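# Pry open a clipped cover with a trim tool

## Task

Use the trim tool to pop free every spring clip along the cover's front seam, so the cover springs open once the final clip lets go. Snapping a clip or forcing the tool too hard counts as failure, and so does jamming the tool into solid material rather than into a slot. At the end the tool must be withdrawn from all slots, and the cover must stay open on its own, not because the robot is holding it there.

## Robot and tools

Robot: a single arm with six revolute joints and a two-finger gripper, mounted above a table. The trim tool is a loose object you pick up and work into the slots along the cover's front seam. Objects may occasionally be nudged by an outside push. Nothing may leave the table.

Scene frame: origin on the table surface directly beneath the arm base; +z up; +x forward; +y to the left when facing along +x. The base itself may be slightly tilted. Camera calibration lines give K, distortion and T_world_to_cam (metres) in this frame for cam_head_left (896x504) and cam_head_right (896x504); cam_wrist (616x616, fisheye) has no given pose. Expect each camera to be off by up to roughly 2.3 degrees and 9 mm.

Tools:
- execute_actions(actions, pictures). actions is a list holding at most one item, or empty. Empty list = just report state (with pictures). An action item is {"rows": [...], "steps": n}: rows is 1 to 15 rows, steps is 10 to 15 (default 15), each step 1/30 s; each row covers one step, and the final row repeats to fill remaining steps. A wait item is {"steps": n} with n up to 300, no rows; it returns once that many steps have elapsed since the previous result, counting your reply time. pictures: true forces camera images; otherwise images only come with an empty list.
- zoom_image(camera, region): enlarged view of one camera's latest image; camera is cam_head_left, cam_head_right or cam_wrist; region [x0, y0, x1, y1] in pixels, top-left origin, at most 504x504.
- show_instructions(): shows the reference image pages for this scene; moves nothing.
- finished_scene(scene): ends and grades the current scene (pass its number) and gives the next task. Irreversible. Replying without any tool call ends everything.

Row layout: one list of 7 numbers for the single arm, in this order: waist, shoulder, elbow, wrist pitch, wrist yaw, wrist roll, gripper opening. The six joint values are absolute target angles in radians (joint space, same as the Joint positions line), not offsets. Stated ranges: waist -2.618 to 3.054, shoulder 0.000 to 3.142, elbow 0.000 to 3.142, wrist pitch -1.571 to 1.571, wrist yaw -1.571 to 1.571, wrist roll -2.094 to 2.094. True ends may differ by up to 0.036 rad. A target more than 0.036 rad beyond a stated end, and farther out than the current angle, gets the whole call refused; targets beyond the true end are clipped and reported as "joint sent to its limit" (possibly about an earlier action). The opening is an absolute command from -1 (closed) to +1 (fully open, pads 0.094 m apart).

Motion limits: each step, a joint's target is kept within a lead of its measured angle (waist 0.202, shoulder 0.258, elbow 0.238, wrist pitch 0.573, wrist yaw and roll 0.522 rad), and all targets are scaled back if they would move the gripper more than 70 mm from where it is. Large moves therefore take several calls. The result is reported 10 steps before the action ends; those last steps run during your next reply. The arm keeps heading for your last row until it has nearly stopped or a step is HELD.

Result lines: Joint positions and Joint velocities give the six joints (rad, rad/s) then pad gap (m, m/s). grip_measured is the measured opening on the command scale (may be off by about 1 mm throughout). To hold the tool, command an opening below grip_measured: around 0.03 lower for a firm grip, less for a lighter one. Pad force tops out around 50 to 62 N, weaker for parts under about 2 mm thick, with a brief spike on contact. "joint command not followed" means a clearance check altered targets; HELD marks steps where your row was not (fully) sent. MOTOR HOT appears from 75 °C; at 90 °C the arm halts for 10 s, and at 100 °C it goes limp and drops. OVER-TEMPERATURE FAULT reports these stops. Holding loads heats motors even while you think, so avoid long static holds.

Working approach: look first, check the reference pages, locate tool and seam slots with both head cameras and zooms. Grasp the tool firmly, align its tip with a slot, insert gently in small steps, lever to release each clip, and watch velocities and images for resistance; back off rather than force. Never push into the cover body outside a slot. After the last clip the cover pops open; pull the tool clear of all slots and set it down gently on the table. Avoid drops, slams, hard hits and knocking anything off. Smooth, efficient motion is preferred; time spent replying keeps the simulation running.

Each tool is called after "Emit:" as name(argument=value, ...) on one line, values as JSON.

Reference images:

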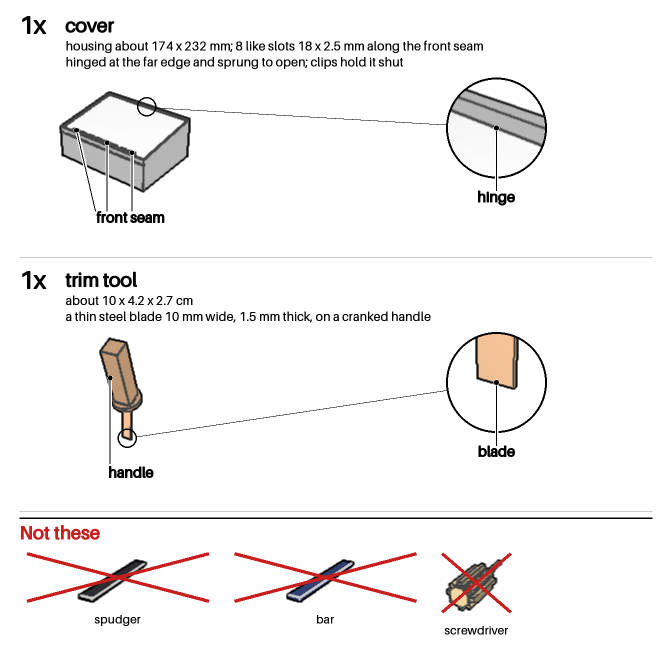

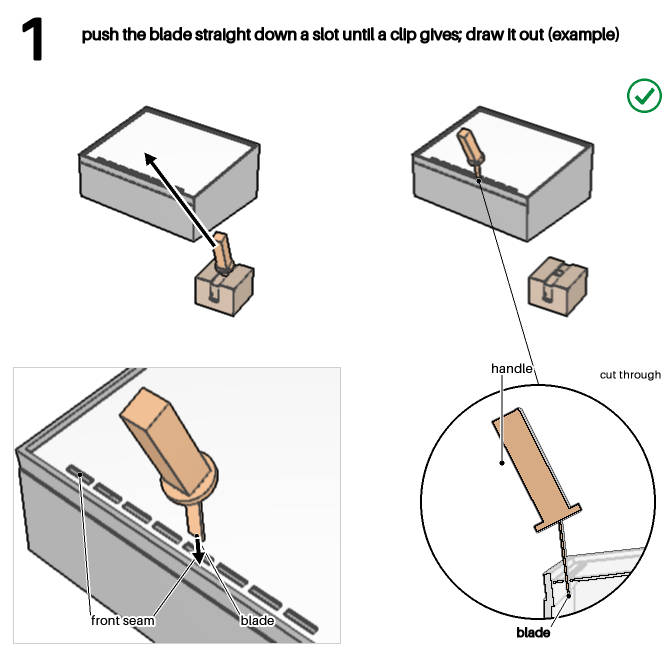

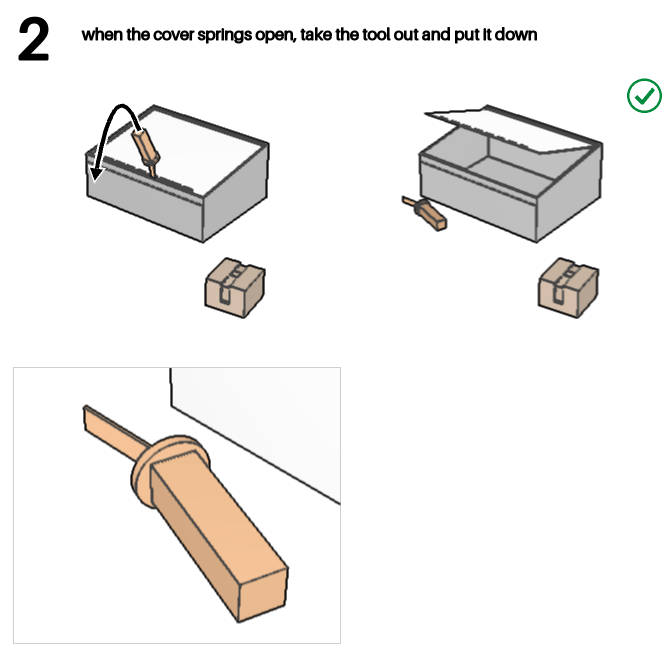

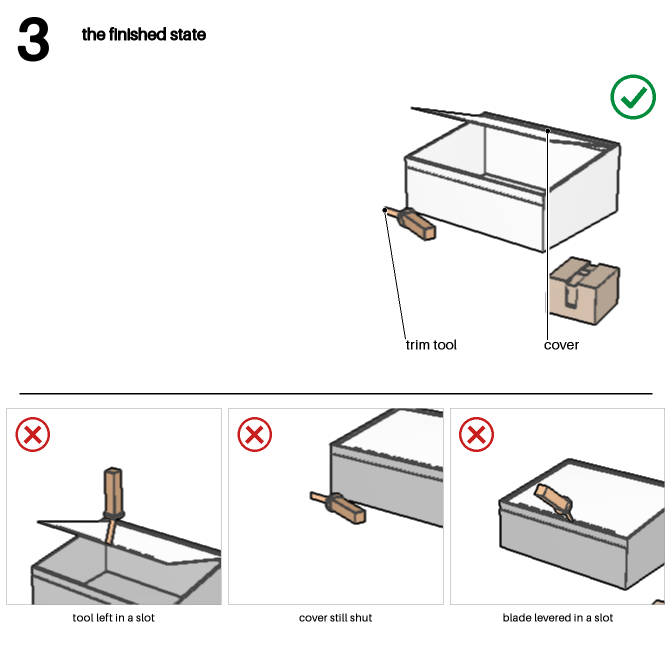

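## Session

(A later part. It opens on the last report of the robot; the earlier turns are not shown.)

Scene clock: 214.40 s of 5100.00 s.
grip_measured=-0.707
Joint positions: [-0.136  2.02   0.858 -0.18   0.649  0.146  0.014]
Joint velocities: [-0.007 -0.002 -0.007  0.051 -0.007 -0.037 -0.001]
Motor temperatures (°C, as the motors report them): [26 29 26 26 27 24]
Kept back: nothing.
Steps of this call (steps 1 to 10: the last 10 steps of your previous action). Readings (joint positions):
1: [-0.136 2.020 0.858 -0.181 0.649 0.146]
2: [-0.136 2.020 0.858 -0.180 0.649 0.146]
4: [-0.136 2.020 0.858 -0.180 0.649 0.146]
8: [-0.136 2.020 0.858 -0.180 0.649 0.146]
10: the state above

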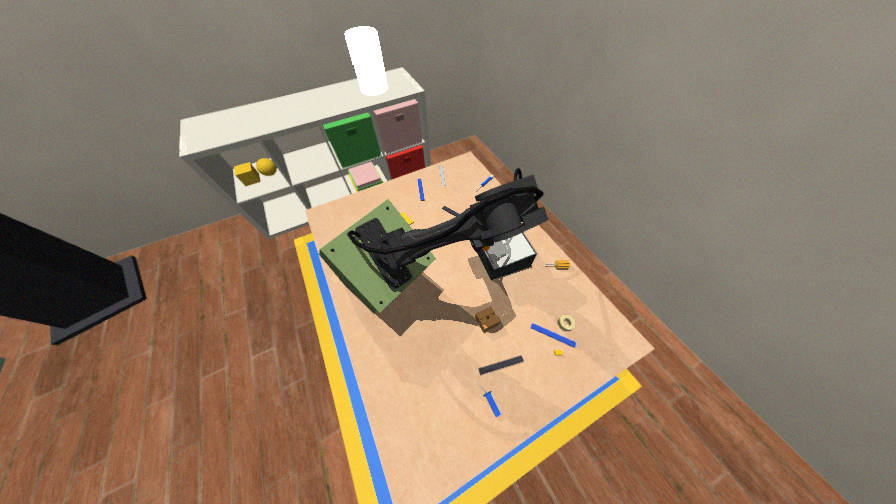

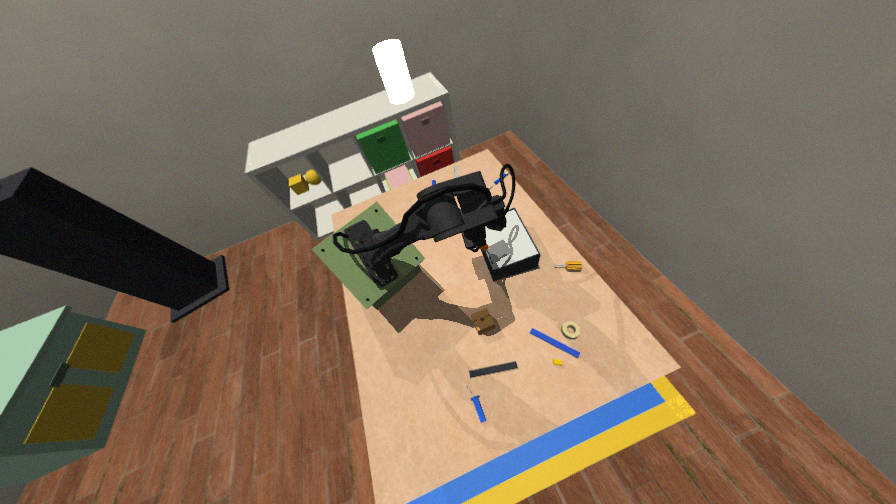

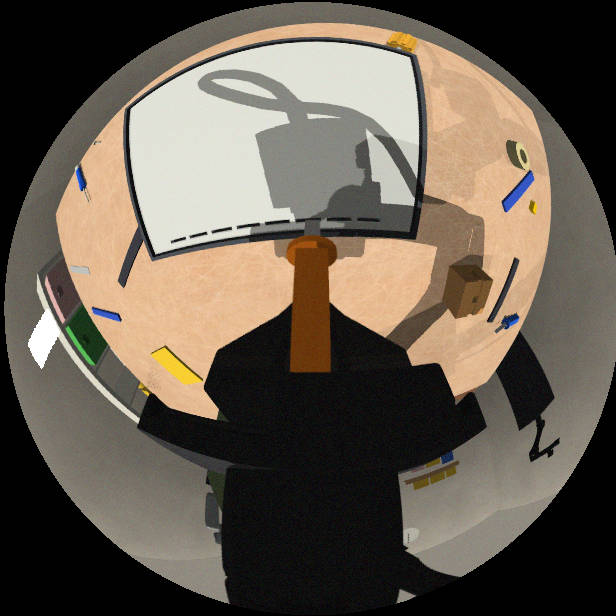

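Emit:
execute_actions(actions=[{"rows":[[-0.137,2.044,0.84,-0.160,0.657,0.155,-0.745],[-0.137,2.045,0.84,-0.159,0.657,0.155,-0.745],[-0.137,2.042,0.84,-0.158,0.657,0.155,-0.745],[-0.137,2.042,0.84,-0.157,0.657,0.155,-0.745],[-0.137,2.042,0.84,-0.156,0.657,0.155,-0.745]],"steps":12}])

Emit:
execute_actions(actions=[])

Emit:
zoom_image(camera="cam_wrist", region=[275,195,350,245])

Scene clock: 215.27 s of 5100.00 s.
grip_measured=-0.707
Joint positions: [-0.136  2.021  0.858 -0.178  0.649  0.146  0.014]
Joint velocities: [ 0.002  0.022  0.007  0.037 -0.022 -0.066 -0.   ]
Motor temperatures (°C, as the motors report them): [26 29 26 26 27 24]
Steps of this call (steps 1 to 15: the robot went on to your last target; steps 16 to 24: nothing new was sent; steps 25 to 26: the first 2 steps of this action). Readings (joint positions):
25: [-0.136 2.020 0.858 -0.179 0.649 0.146]
26: the state above

Scene clock: 215.60 s of 5100.00 s.
grip_measured=-0.707
Joint positions: [-0.136  2.026  0.858 -0.171  0.649  0.146  0.014]
Joint velocities: [ 0.002  0.022  0.017  0.022  0.022 -0.037  0.001]
Motor temperatures (°C, as the motors report them): [26 29 26 26 27 24]
Kept back: nothing.
Steps of this call (steps 1 to 10: the last 10 steps of your previous action). Readings (joint positions):
1: [-0.136 2.022 0.858 -0.176 0.649 0.146]
2: [-0.136 2.023 0.858 -0.175 0.649 0.146]
4: [-0.136 2.025 0.858 -0.174 0.649 0.146]
8: [-0.136 2.026 0.858 -0.172 0.649 0.146]
10: the state above

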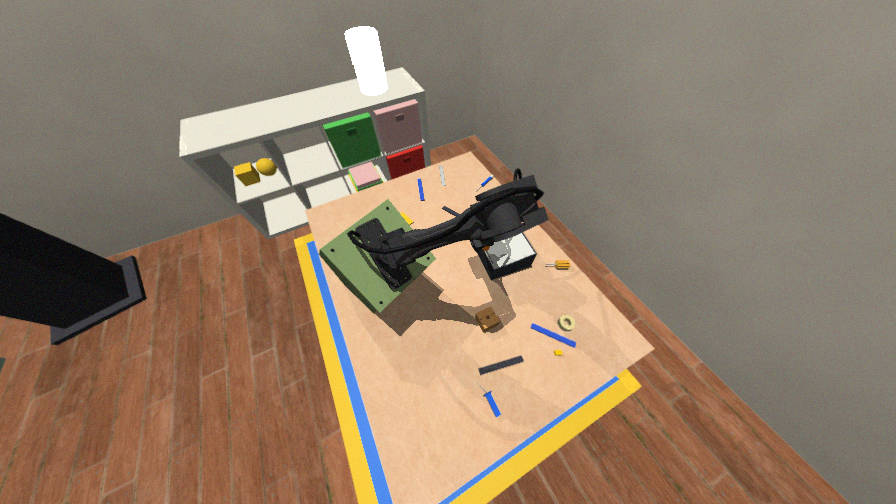

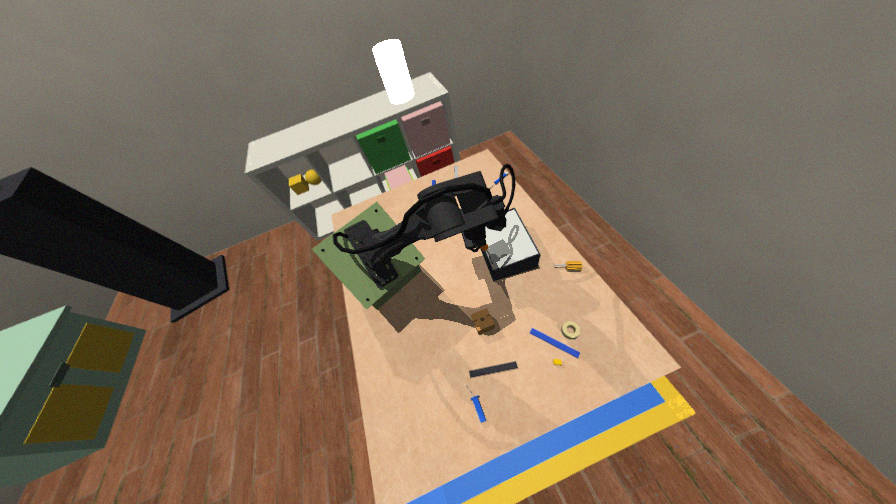

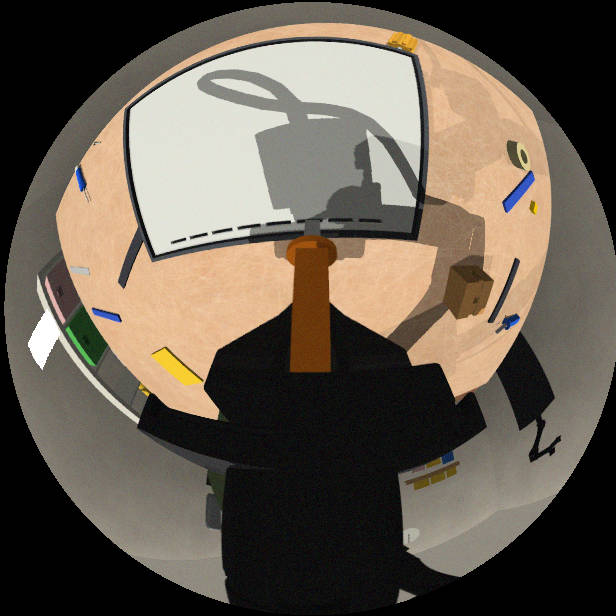

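Region (275, 195, 350, 245) of cam_wrist's 616x616 image, scaled by 6.720, with more detail than that image has.

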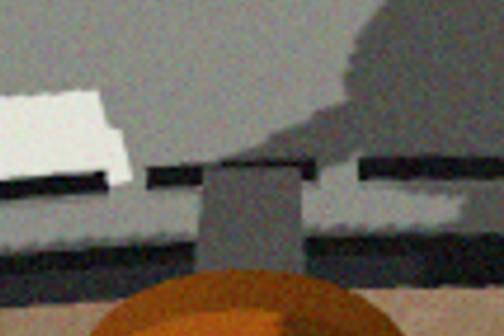

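Emit:
execute_actions(actions=[{"rows":[[-0.137,2.050,0.84,-0.156,0.657,0.155,-0.745],[-0.137,2.051,0.84,-0.155,0.657,0.155,-0.745],[-0.137,2.051,0.84,-0.154,0.657,0.155,-0.745],[-0.137,2.052,0.84,-0.152,0.657,0.155,-0.745],[-0.137,2.053,0.84,-0.151,0.657,0.155,-0.745],[-0.137,2.054,0.84,-0.150,0.657,0.155,-0.745],[-0.137,2.055,0.84,-0.149,0.657,0.155,-0.745],[-0.137,2.056,0.84,-0.148,0.657,0.155,-0.745]],"steps":13}])

Emit:
execute_actions(actions=[])

Emit:
zoom_image(camera="cam_wrist", region=[275,195,350,245])

Scene clock: 216.33 s of 5100.00 s.
grip_measured=-0.707
Joint positions: [-0.136  2.026  0.858 -0.17   0.649  0.146  0.014]
Joint velocities: [ 0.002 -0.012 -0.017  0.007 -0.022 -0.007  0.001]
Motor temperatures (°C, as the motors report them): [26 29 26 26 27 24]
Steps of this call (steps 1 to 15: the robot went on to your last target; steps 16 to 19: nothing new was sent; steps 20 to 22: the first 3 steps of this action). Readings (joint positions):
20: [-0.136 2.026 0.858 -0.171 0.649 0.146]
21: [-0.136 2.026 0.858 -0.171 0.649 0.146]
22: the state above

Scene clock: 216.67 s of 5100.00 s.
grip_measured=-0.707
Joint positions: [-0.136  2.037  0.858 -0.158  0.649  0.146  0.014]
Joint velocities: [ 0.002 -0.002  0.002 -0.007 -0.007  0.037 -0.   ]
Motor temperatures (°C, as the motors report them): [26 29 26 26 27 24]
Kept back: nothing.
Steps of this call (steps 1 to 10: the last 10 steps of your previous action). Readings (joint positions):
1: [-0.136 2.026 0.858 -0.170 0.649 0.146]
2: [-0.136 2.029 0.858 -0.168 0.649 0.146]
4: [-0.136 2.034 0.858 -0.165 0.649 0.146]
8: [-0.136 2.037 0.858 -0.158 0.649 0.146]
10: the state above

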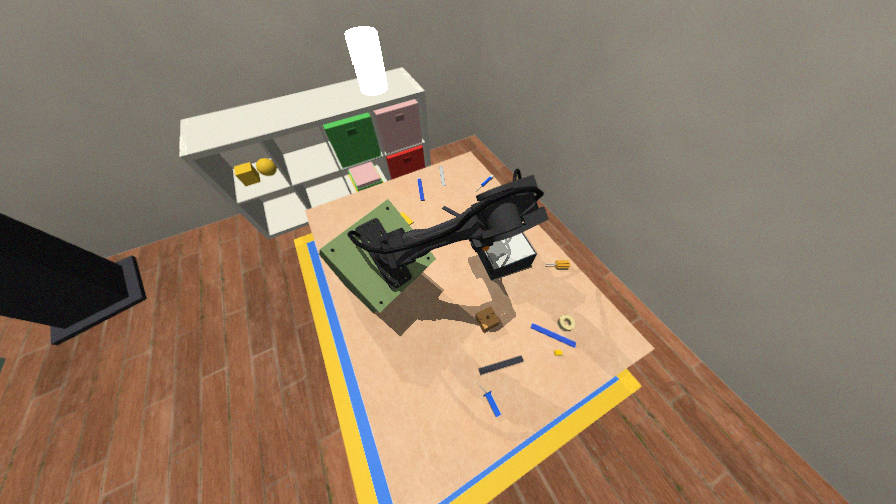

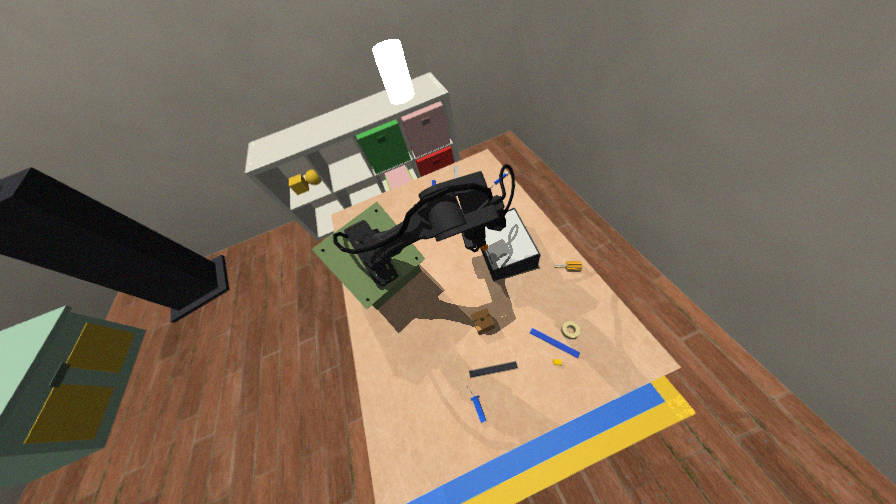

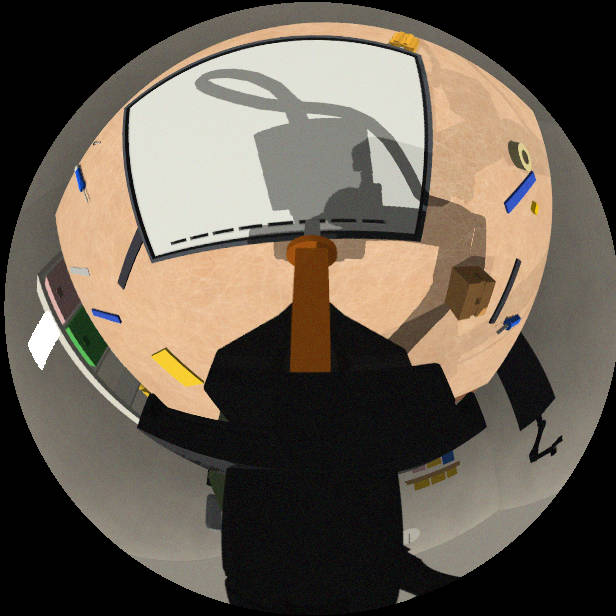

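Region (275, 195, 350, 245) of cam_wrist's 616x616 image, scaled by 6.720, with more detail than that image has.

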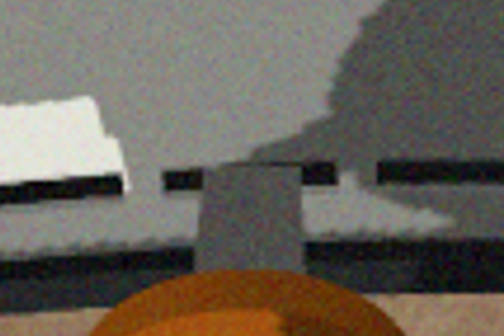

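Emit:
execute_actions(actions=[{"rows":[[-0.150,2.062,0.84,-0.143,0.657,0.155,-0.745],[-0.152,2.063,0.84,-0.141,0.657,0.155,-0.745],[-0.148,2.063,0.84,-0.139,0.657,0.155,-0.745],[-0.147,2.064,0.84,-0.137,0.657,0.155,-0.745],[-0.148,2.066,0.84,-0.134,0.657,0.155,-0.745],[-0.149,2.068,0.84,-0.131,0.657,0.155,-0.745],[-0.150,2.070,0.84,-0.128,0.657,0.155,-0.745],[-0.151,2.072,0.84,-0.125,0.657,0.155,-0.745],[-0.152,2.074,0.84,-0.122,0.657,0.155,-0.745],[-0.153,2.076,0.84,-0.120,0.657,0.155,-0.745]],"steps":15}])

Emit:
execute_actions(actions=[])

Emit:
zoom_image(camera="cam_wrist", region=[275,195,350,245])

Scene clock: 217.53 s of 5100.00 s.
grip_measured=-0.707
Joint positions: [-0.142  2.039  0.858 -0.153  0.649  0.146  0.014]
Joint velocities: [0.002 0.042 0.002 0.022 0.051 0.037 0.   ]
Motor temperatures (°C, as the motors report them): [26 29 26 26 27 24]
Steps of this call (steps 1 to 21: the robot went on to your last target; steps 22 to 26: the first 5 steps of this action). Readings (joint positions):
22: [-0.137 2.037 0.858 -0.157 0.649 0.146]
23: [-0.139 2.037 0.858 -0.156 0.649 0.146]
25: [-0.142 2.037 0.858 -0.154 0.649 0.146]
26: the state above

Scene clock: 217.87 s of 5100.00 s.
grip_measured=-0.707
Joint positions: [-0.142  2.047  0.858 -0.146  0.653  0.146  0.014]
Joint velocities: [ 0.002 -0.002 -0.007 -0.081 -0.051 -0.066  0.   ]
Motor temperatures (°C, as the motors report them): [26 29 26 26 27 24]
Kept back: nothing.
Steps of this call (steps 1 to 10: the last 10 steps of your previous action). Readings (joint positions):
1: [-0.142 2.041 0.858 -0.152 0.650 0.146]
2: [-0.142 2.043 0.858 -0.150 0.651 0.146]
4: [-0.142 2.046 0.858 -0.147 0.652 0.146]
8: [-0.142 2.047 0.858 -0.146 0.653 0.146]
10: the state above

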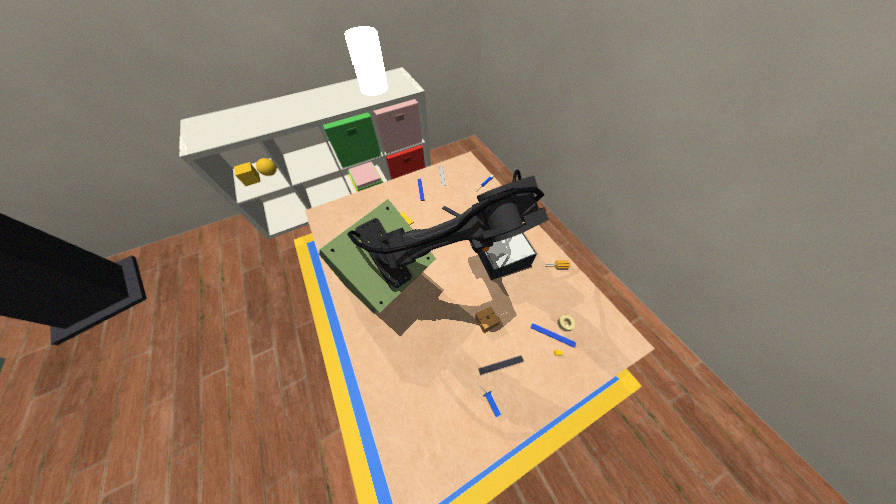

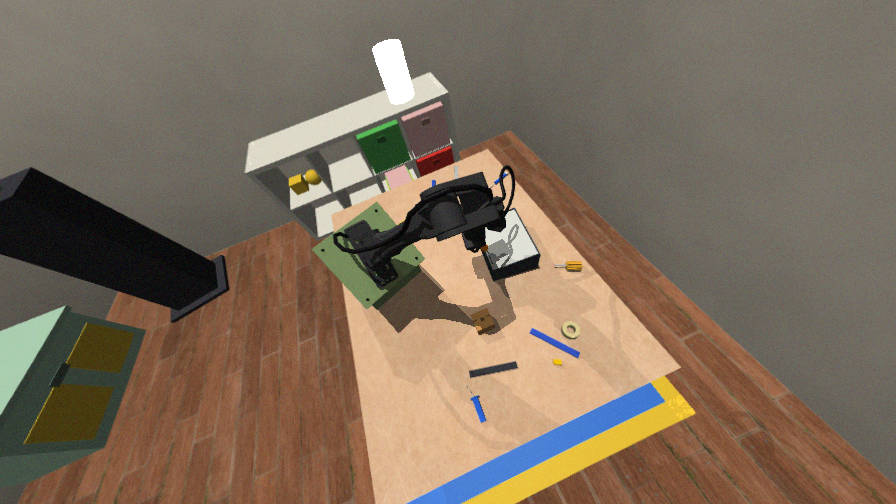

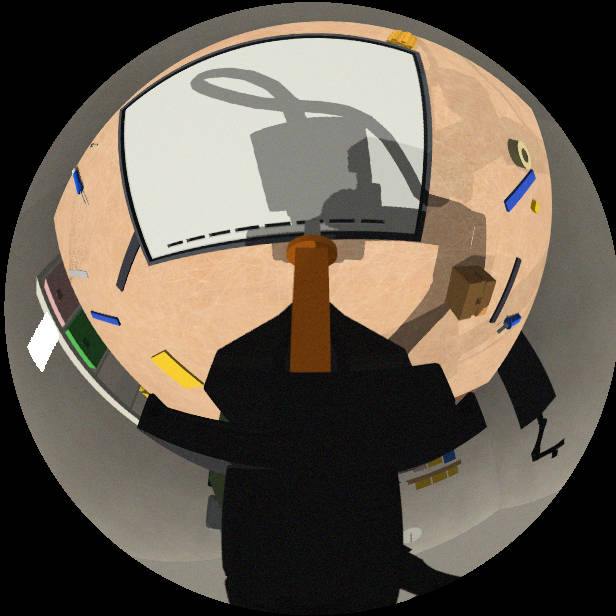

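Region (275, 195, 350, 245) of cam_wrist's 616x616 image, scaled by 6.720, with more detail than that image has.

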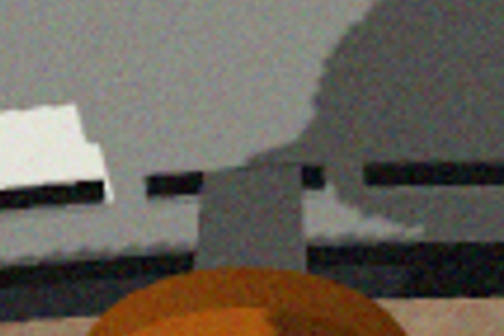

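Emit:
execute_actions(actions=[{"rows":[[-0.150,2.078,0.84,-0.130,0.657,0.155,-0.745],[-0.150,2.080,0.84,-0.130,0.657,0.155,-0.745],[-0.150,2.082,0.84,-0.130,0.657,0.155,-0.745],[-0.150,2.084,0.84,-0.130,0.657,0.155,-0.745],[-0.150,2.086,0.84,-0.130,0.657,0.155,-0.745],[-0.150,2.088,0.84,-0.130,0.657,0.155,-0.745]],"steps":15}])

Emit:
execute_actions(actions=[])

Emit:
zoom_image(camera="cam_wrist", region=[275,195,350,245])

Scene clock: 218.57 s of 5100.00 s.
grip_measured=-0.707
Joint positions: [-0.142  2.048  0.858 -0.146  0.653  0.146  0.014]
Joint velocities: [-0.007  0.051 -0.012  0.11   0.007 -0.051 -0.001]
Motor temperatures (°C, as the motors report them): [26 29 26 26 27 24]
Steps of this call (steps 1 to 15: the robot went on to your last target; step 16: nothing new was sent; steps 17 to 21: the first 5 steps of this action). Readings (joint positions):
17: [-0.142 2.047 0.858 -0.146 0.653 0.146]
18: [-0.142 2.047 0.858 -0.146 0.653 0.146]
20: [-0.142 2.047 0.858 -0.146 0.653 0.146]
21: the state above

Scene clock: 218.90 s of 5100.00 s.
grip_measured=-0.707
Joint positions: [-0.142  2.053  0.858 -0.146  0.656  0.146  0.014]
Joint velocities: [ 0.002 -0.017 -0.022 -0.007 -0.125  0.051  0.   ]
Motor temperatures (°C, as the motors report them): [26 29 26 26 27 24]
Kept back: nothing.
Steps of this call (steps 1 to 10: the last 10 steps of your previous action). Readings (joint positions):
1: [-0.142 2.050 0.858 -0.146 0.654 0.146]
2: [-0.142 2.052 0.858 -0.146 0.656 0.146]
4: [-0.142 2.053 0.858 -0.146 0.656 0.146]
8: [-0.142 2.053 0.858 -0.146 0.656 0.146]
10: the state above

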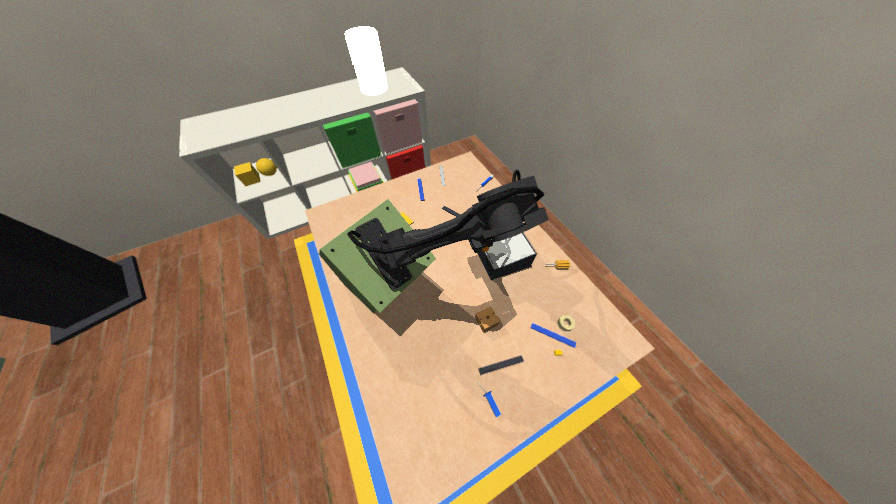

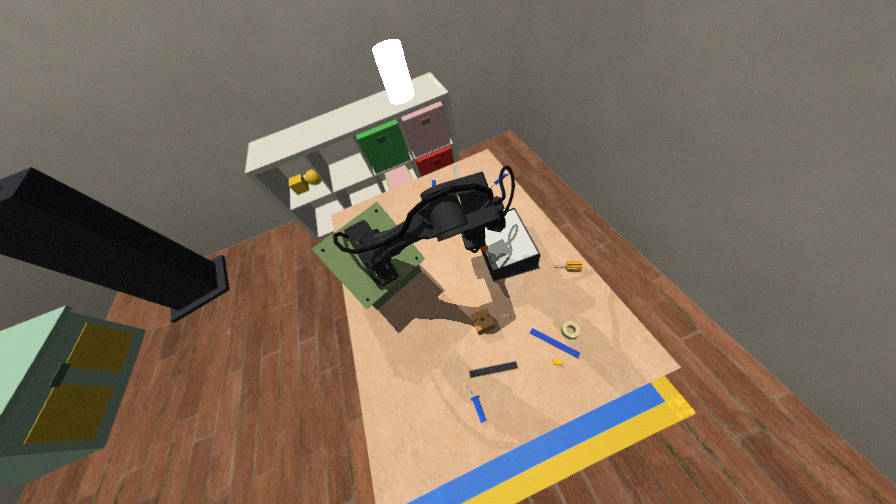

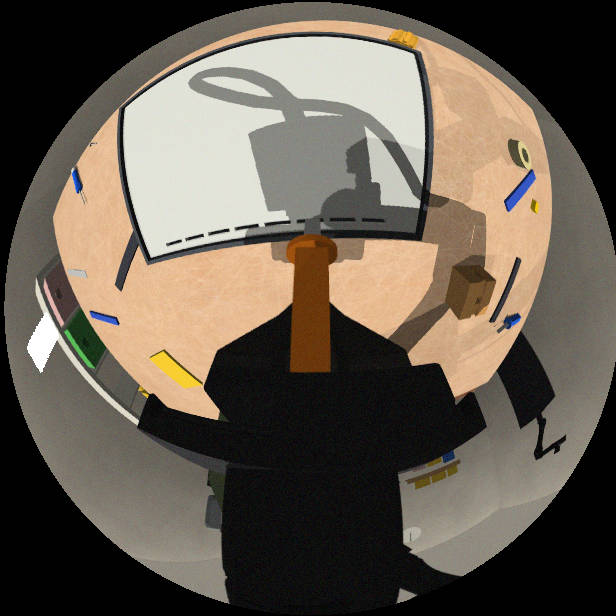

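Region (275, 195, 350, 245) of cam_wrist's 616x616 image, scaled by 6.720, with more detail than that image has.

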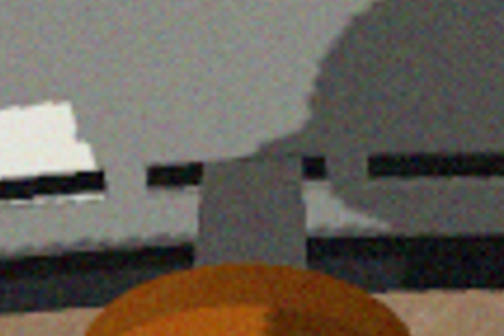

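Emit:
execute_actions(actions=[{"rows":[[-0.150,2.088,0.84,-0.124,0.650,0.155,-0.745],[-0.150,2.089,0.84,-0.120,0.650,0.155,-0.745],[-0.150,2.090,0.84,-0.118,0.650,0.155,-0.745],[-0.150,2.091,0.84,-0.118,0.650,0.155,-0.745],[-0.150,2.092,0.84,-0.118,0.650,0.155,-0.745],[-0.150,2.093,0.84,-0.118,0.650,0.155,-0.745]],"steps":15}])

Emit:
execute_actions(actions=[])

Emit:
zoom_image(camera="cam_wrist", region=[275,195,350,245])

Scene clock: 219.97 s of 5100.00 s.
grip_measured=-0.707
Joint positions: [-0.142  2.053  0.858 -0.144  0.656  0.146  0.014]
Joint velocities: [ 0.007  0.007  0.012  0.007  0.037 -0.022 -0.   ]
Motor temperatures (°C, as the motors report them): [26 29 26 26 27 24]
Steps of this call (steps 1 to 15: the robot went on to your last target; steps 16 to 27: nothing new was sent; steps 28 to 32: the first 5 steps of this action). Readings (joint positions):
28: [-0.142 2.053 0.858 -0.146 0.656 0.146]
29: [-0.142 2.053 0.858 -0.145 0.656 0.146]
31: [-0.142 2.053 0.858 -0.144 0.656 0.146]
32: the state above

Scene clock: 220.30 s of 5100.00 s.
grip_measured=-0.707
Joint positions: [-0.142  2.053  0.858 -0.144  0.656  0.146  0.014]
Joint velocities: [ 0.002  0.017  0.012 -0.007 -0.037  0.007  0.001]
Motor temperatures (°C, as the motors report them): [26 29 26 26 27 24]
Kept back: nothing.
Steps of this call (steps 1 to 10: the last 10 steps of your previous action). Readings (joint positions):
1: [-0.142 2.053 0.858 -0.144 0.656 0.146]
2: [-0.142 2.053 0.858 -0.144 0.656 0.146]
4: [-0.142 2.053 0.858 -0.144 0.656 0.146]
8: [-0.142 2.053 0.858 -0.144 0.656 0.146]
10: the state above

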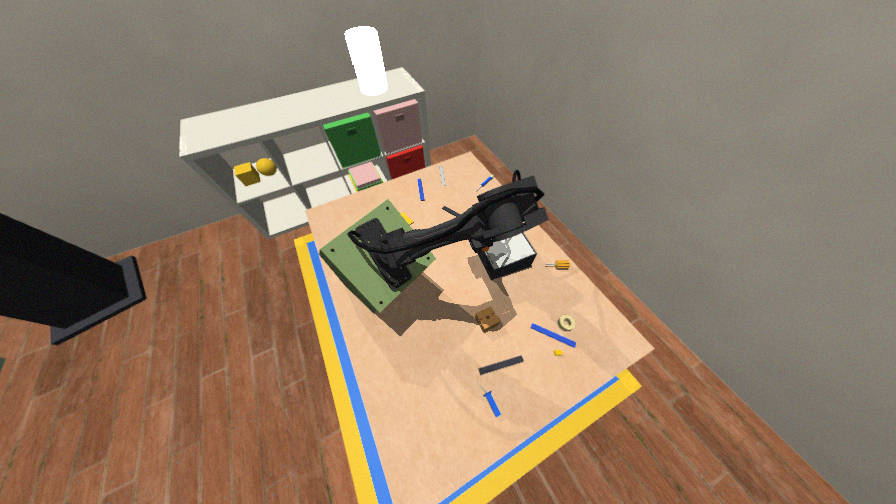

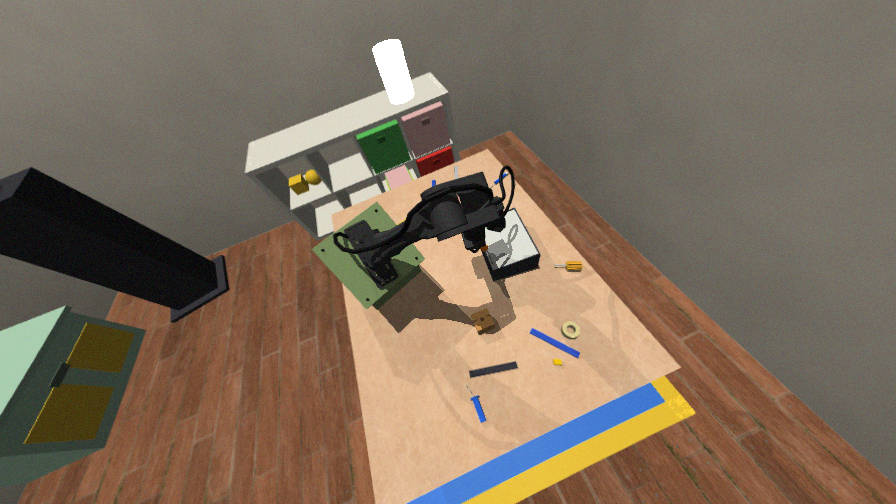

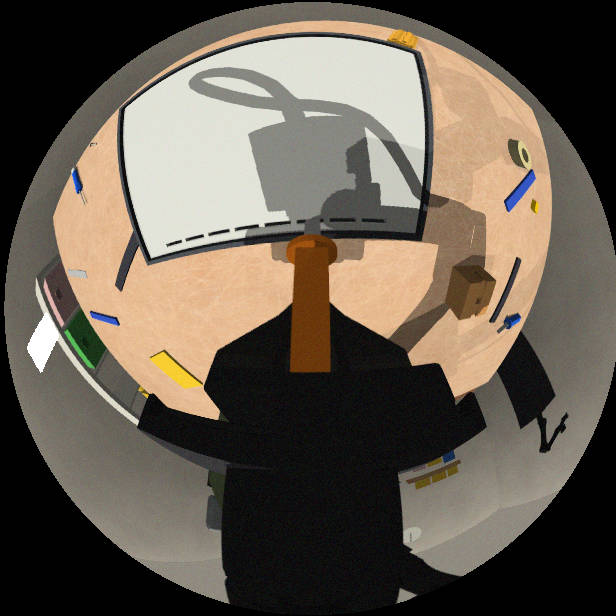

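Region (275, 195, 350, 245) of cam_wrist's 616x616 image, scaled by 6.720, with more detail than that image has.

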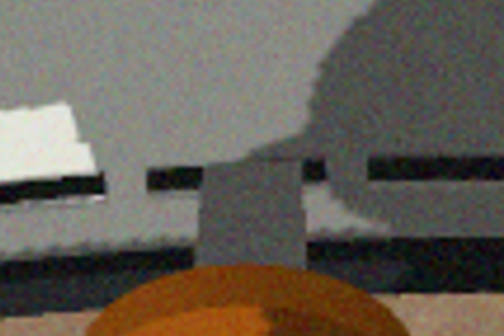

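Emit:
execute_actions(actions=[{"rows":[[-0.152,2.094,0.84,-0.118,0.648,0.155,-0.745],[-0.152,2.095,0.84,-0.118,0.648,0.155,-0.745],[-0.152,2.096,0.84,-0.117,0.648,0.155,-0.745],[-0.152,2.097,0.84,-0.117,0.648,0.155,-0.745],[-0.152,2.098,0.84,-0.116,0.648,0.155,-0.745],[-0.152,2.099,0.84,-0.116,0.648,0.155,-0.745],[-0.152,2.100,0.84,-0.115,0.648,0.155,-0.745],[-0.152,2.101,0.84,-0.115,0.648,0.155,-0.745],[-0.152,2.102,0.84,-0.114,0.648,0.155,-0.745],[-0.152,2.103,0.84,-0.114,0.648,0.155,-0.745]],"steps":15}])

Emit:
execute_actions(actions=[])

Emit:
zoom_image(camera="cam_wrist", region=[275,195,350,245])

Scene clock: 225.30 s of 5100.00 s.
grip_measured=-0.707
Joint positions: [-0.142  2.053  0.858 -0.144  0.656  0.146  0.014]
Joint velocities: [-0.012 -0.002  0.007  0.051 -0.007  0.007 -0.   ]
Motor temperatures (°C, as the motors report them): [26 28 26 26 27 24]
Steps of this call (steps 1 to 15: the robot went on to your last target; steps 16 to 90: nothing new was sent; then 1.83 s passed at rest; steps 91 to 95: the first 5 steps of this action). Readings (joint positions):
91: [-0.142 2.053 0.858 -0.144 0.656 0.146]
92: [-0.142 2.053 0.858 -0.144 0.656 0.146]
94: [-0.142 2.053 0.858 -0.144 0.656 0.146]
95: the state above

Scene clock: 225.63 s of 5100.00 s.
grip_measured=-0.707
Joint positions: [-0.142  2.058  0.858 -0.142  0.658  0.146  0.014]
Joint velocities: [ 0.002 -0.002 -0.007 -0.007 -0.037  0.066  0.001]
Motor temperatures (°C, as the motors report them): [26 28 26 26 27 24]
Kept back: nothing.
Steps of this call (steps 1 to 10: the last 10 steps of your previous action). Readings (joint positions):
1: [-0.142 2.054 0.858 -0.144 0.656 0.146]
2: [-0.142 2.055 0.858 -0.143 0.656 0.146]
4: [-0.142 2.058 0.858 -0.143 0.658 0.146]
8: [-0.142 2.058 0.858 -0.142 0.658 0.146]
10: the state above

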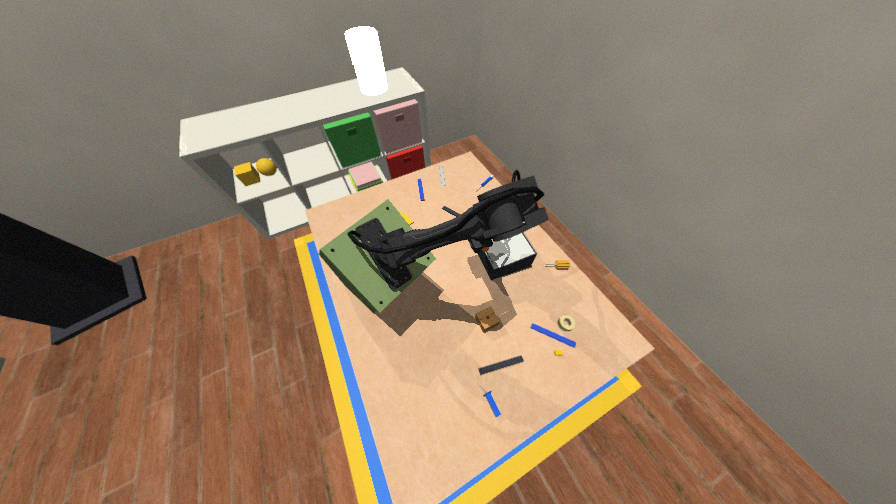

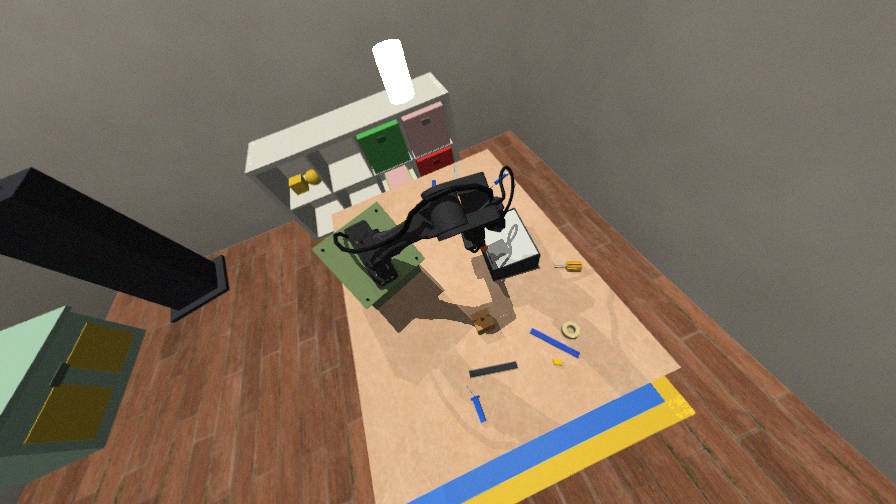

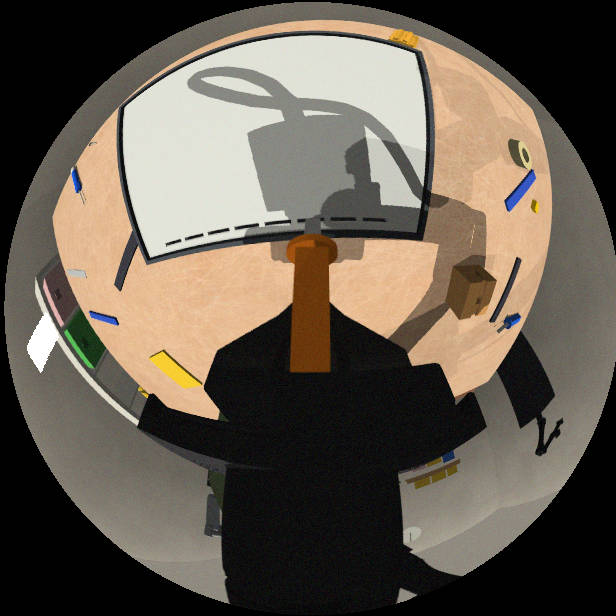

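Region (275, 195, 350, 245) of cam_wrist's 616x616 image, scaled by 6.720, with more detail than that image has.

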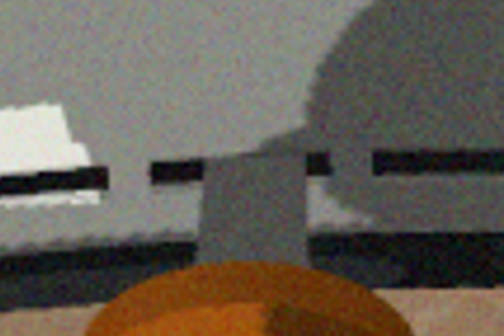

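Emit:
execute_actions(actions=[{"rows":[[-0.150,2.095,0.84,-0.120,0.650,0.155,-0.76],[-0.150,2.095,0.84,-0.120,0.650,0.155,-0.78],[-0.150,2.095,0.84,-0.120,0.650,0.155,-0.80],[-0.150,2.095,0.84,-0.120,0.650,0.155,-0.82]],"steps":12}])

Emit:
execute_actions(actions=[])

Emit:
zoom_image(camera="cam_wrist", region=[240,195,380,330])

Scene clock: 230.03 s of 5100.00 s.
grip_measured=-0.707
Joint positions: [-0.142  2.058  0.858 -0.142  0.658  0.146  0.014]
Joint velocities: [-0.007 -0.002 -0.007 -0.022  0.051  0.007 -0.001]
Motor temperatures (°C, as the motors report them): [26 28 26 26 27 24]
Steps of this call (steps 1 to 15: the robot went on to your last target; steps 16 to 90: nothing new was sent; then 1.33 s passed at rest; steps 91 to 92: the first 2 steps of this action). Readings (joint positions):
91: [-0.142 2.058 0.858 -0.142 0.658 0.146]
92: the state above

Scene clock: 230.37 s of 5100.00 s.
grip_measured=-0.707
Joint positions: [-0.142  2.058  0.858 -0.142  0.658  0.146  0.014]
Joint velocities: [-0.002  0.002  0.017 -0.022  0.022 -0.066 -0.   ]
Motor temperatures (°C, as the motors report them): [26 28 26 26 27 24]
Kept back: nothing.
Steps of this call (steps 1 to 10: the last 10 steps of your previous action). Readings (joint positions):
1: [-0.142 2.058 0.858 -0.142 0.658 0.146]
2: [-0.142 2.058 0.858 -0.142 0.658 0.146]
4: [-0.142 2.058 0.858 -0.142 0.658 0.146]
8: [-0.142 2.058 0.858 -0.142 0.658 0.146]
10: the state above

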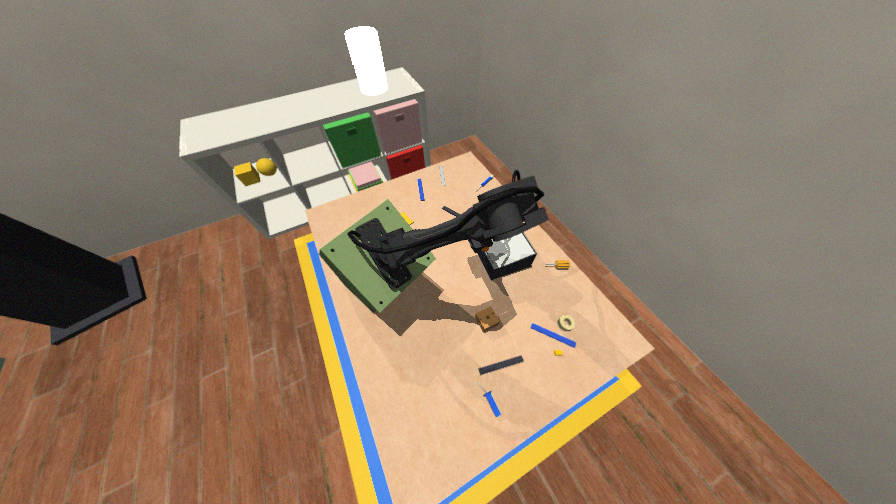

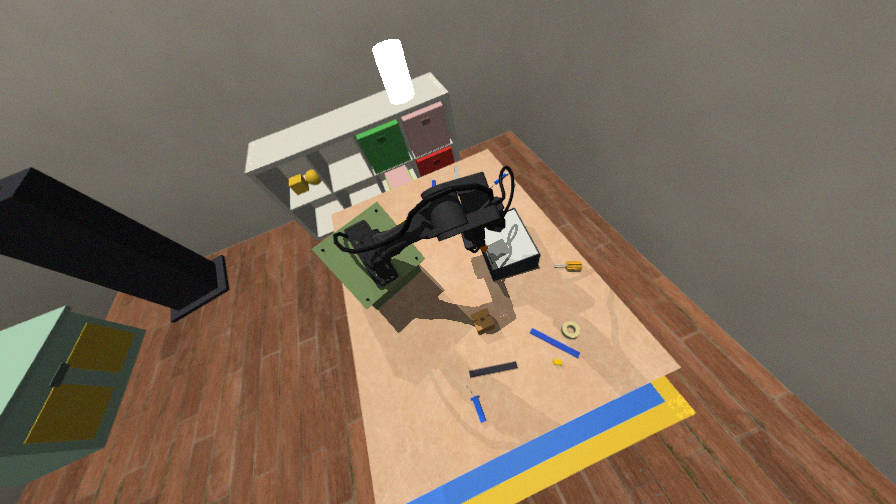

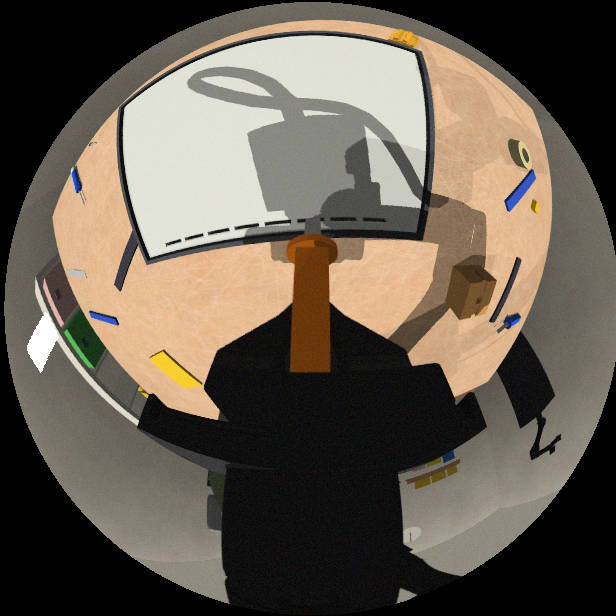

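Region (240, 195, 380, 330) of cam_wrist's 616x616 image, scaled by 3.600, with more detail than that image has; it fills the top 486 rows of this view, and the rest is white.

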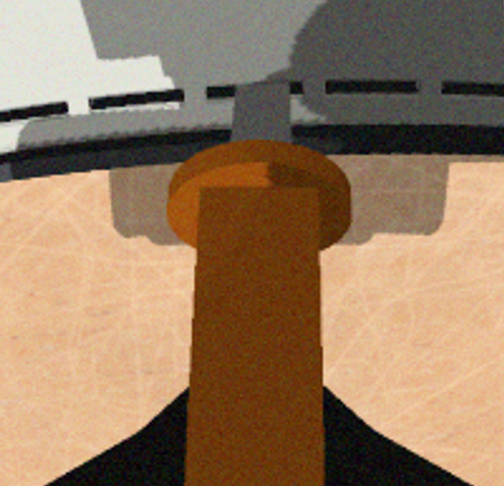

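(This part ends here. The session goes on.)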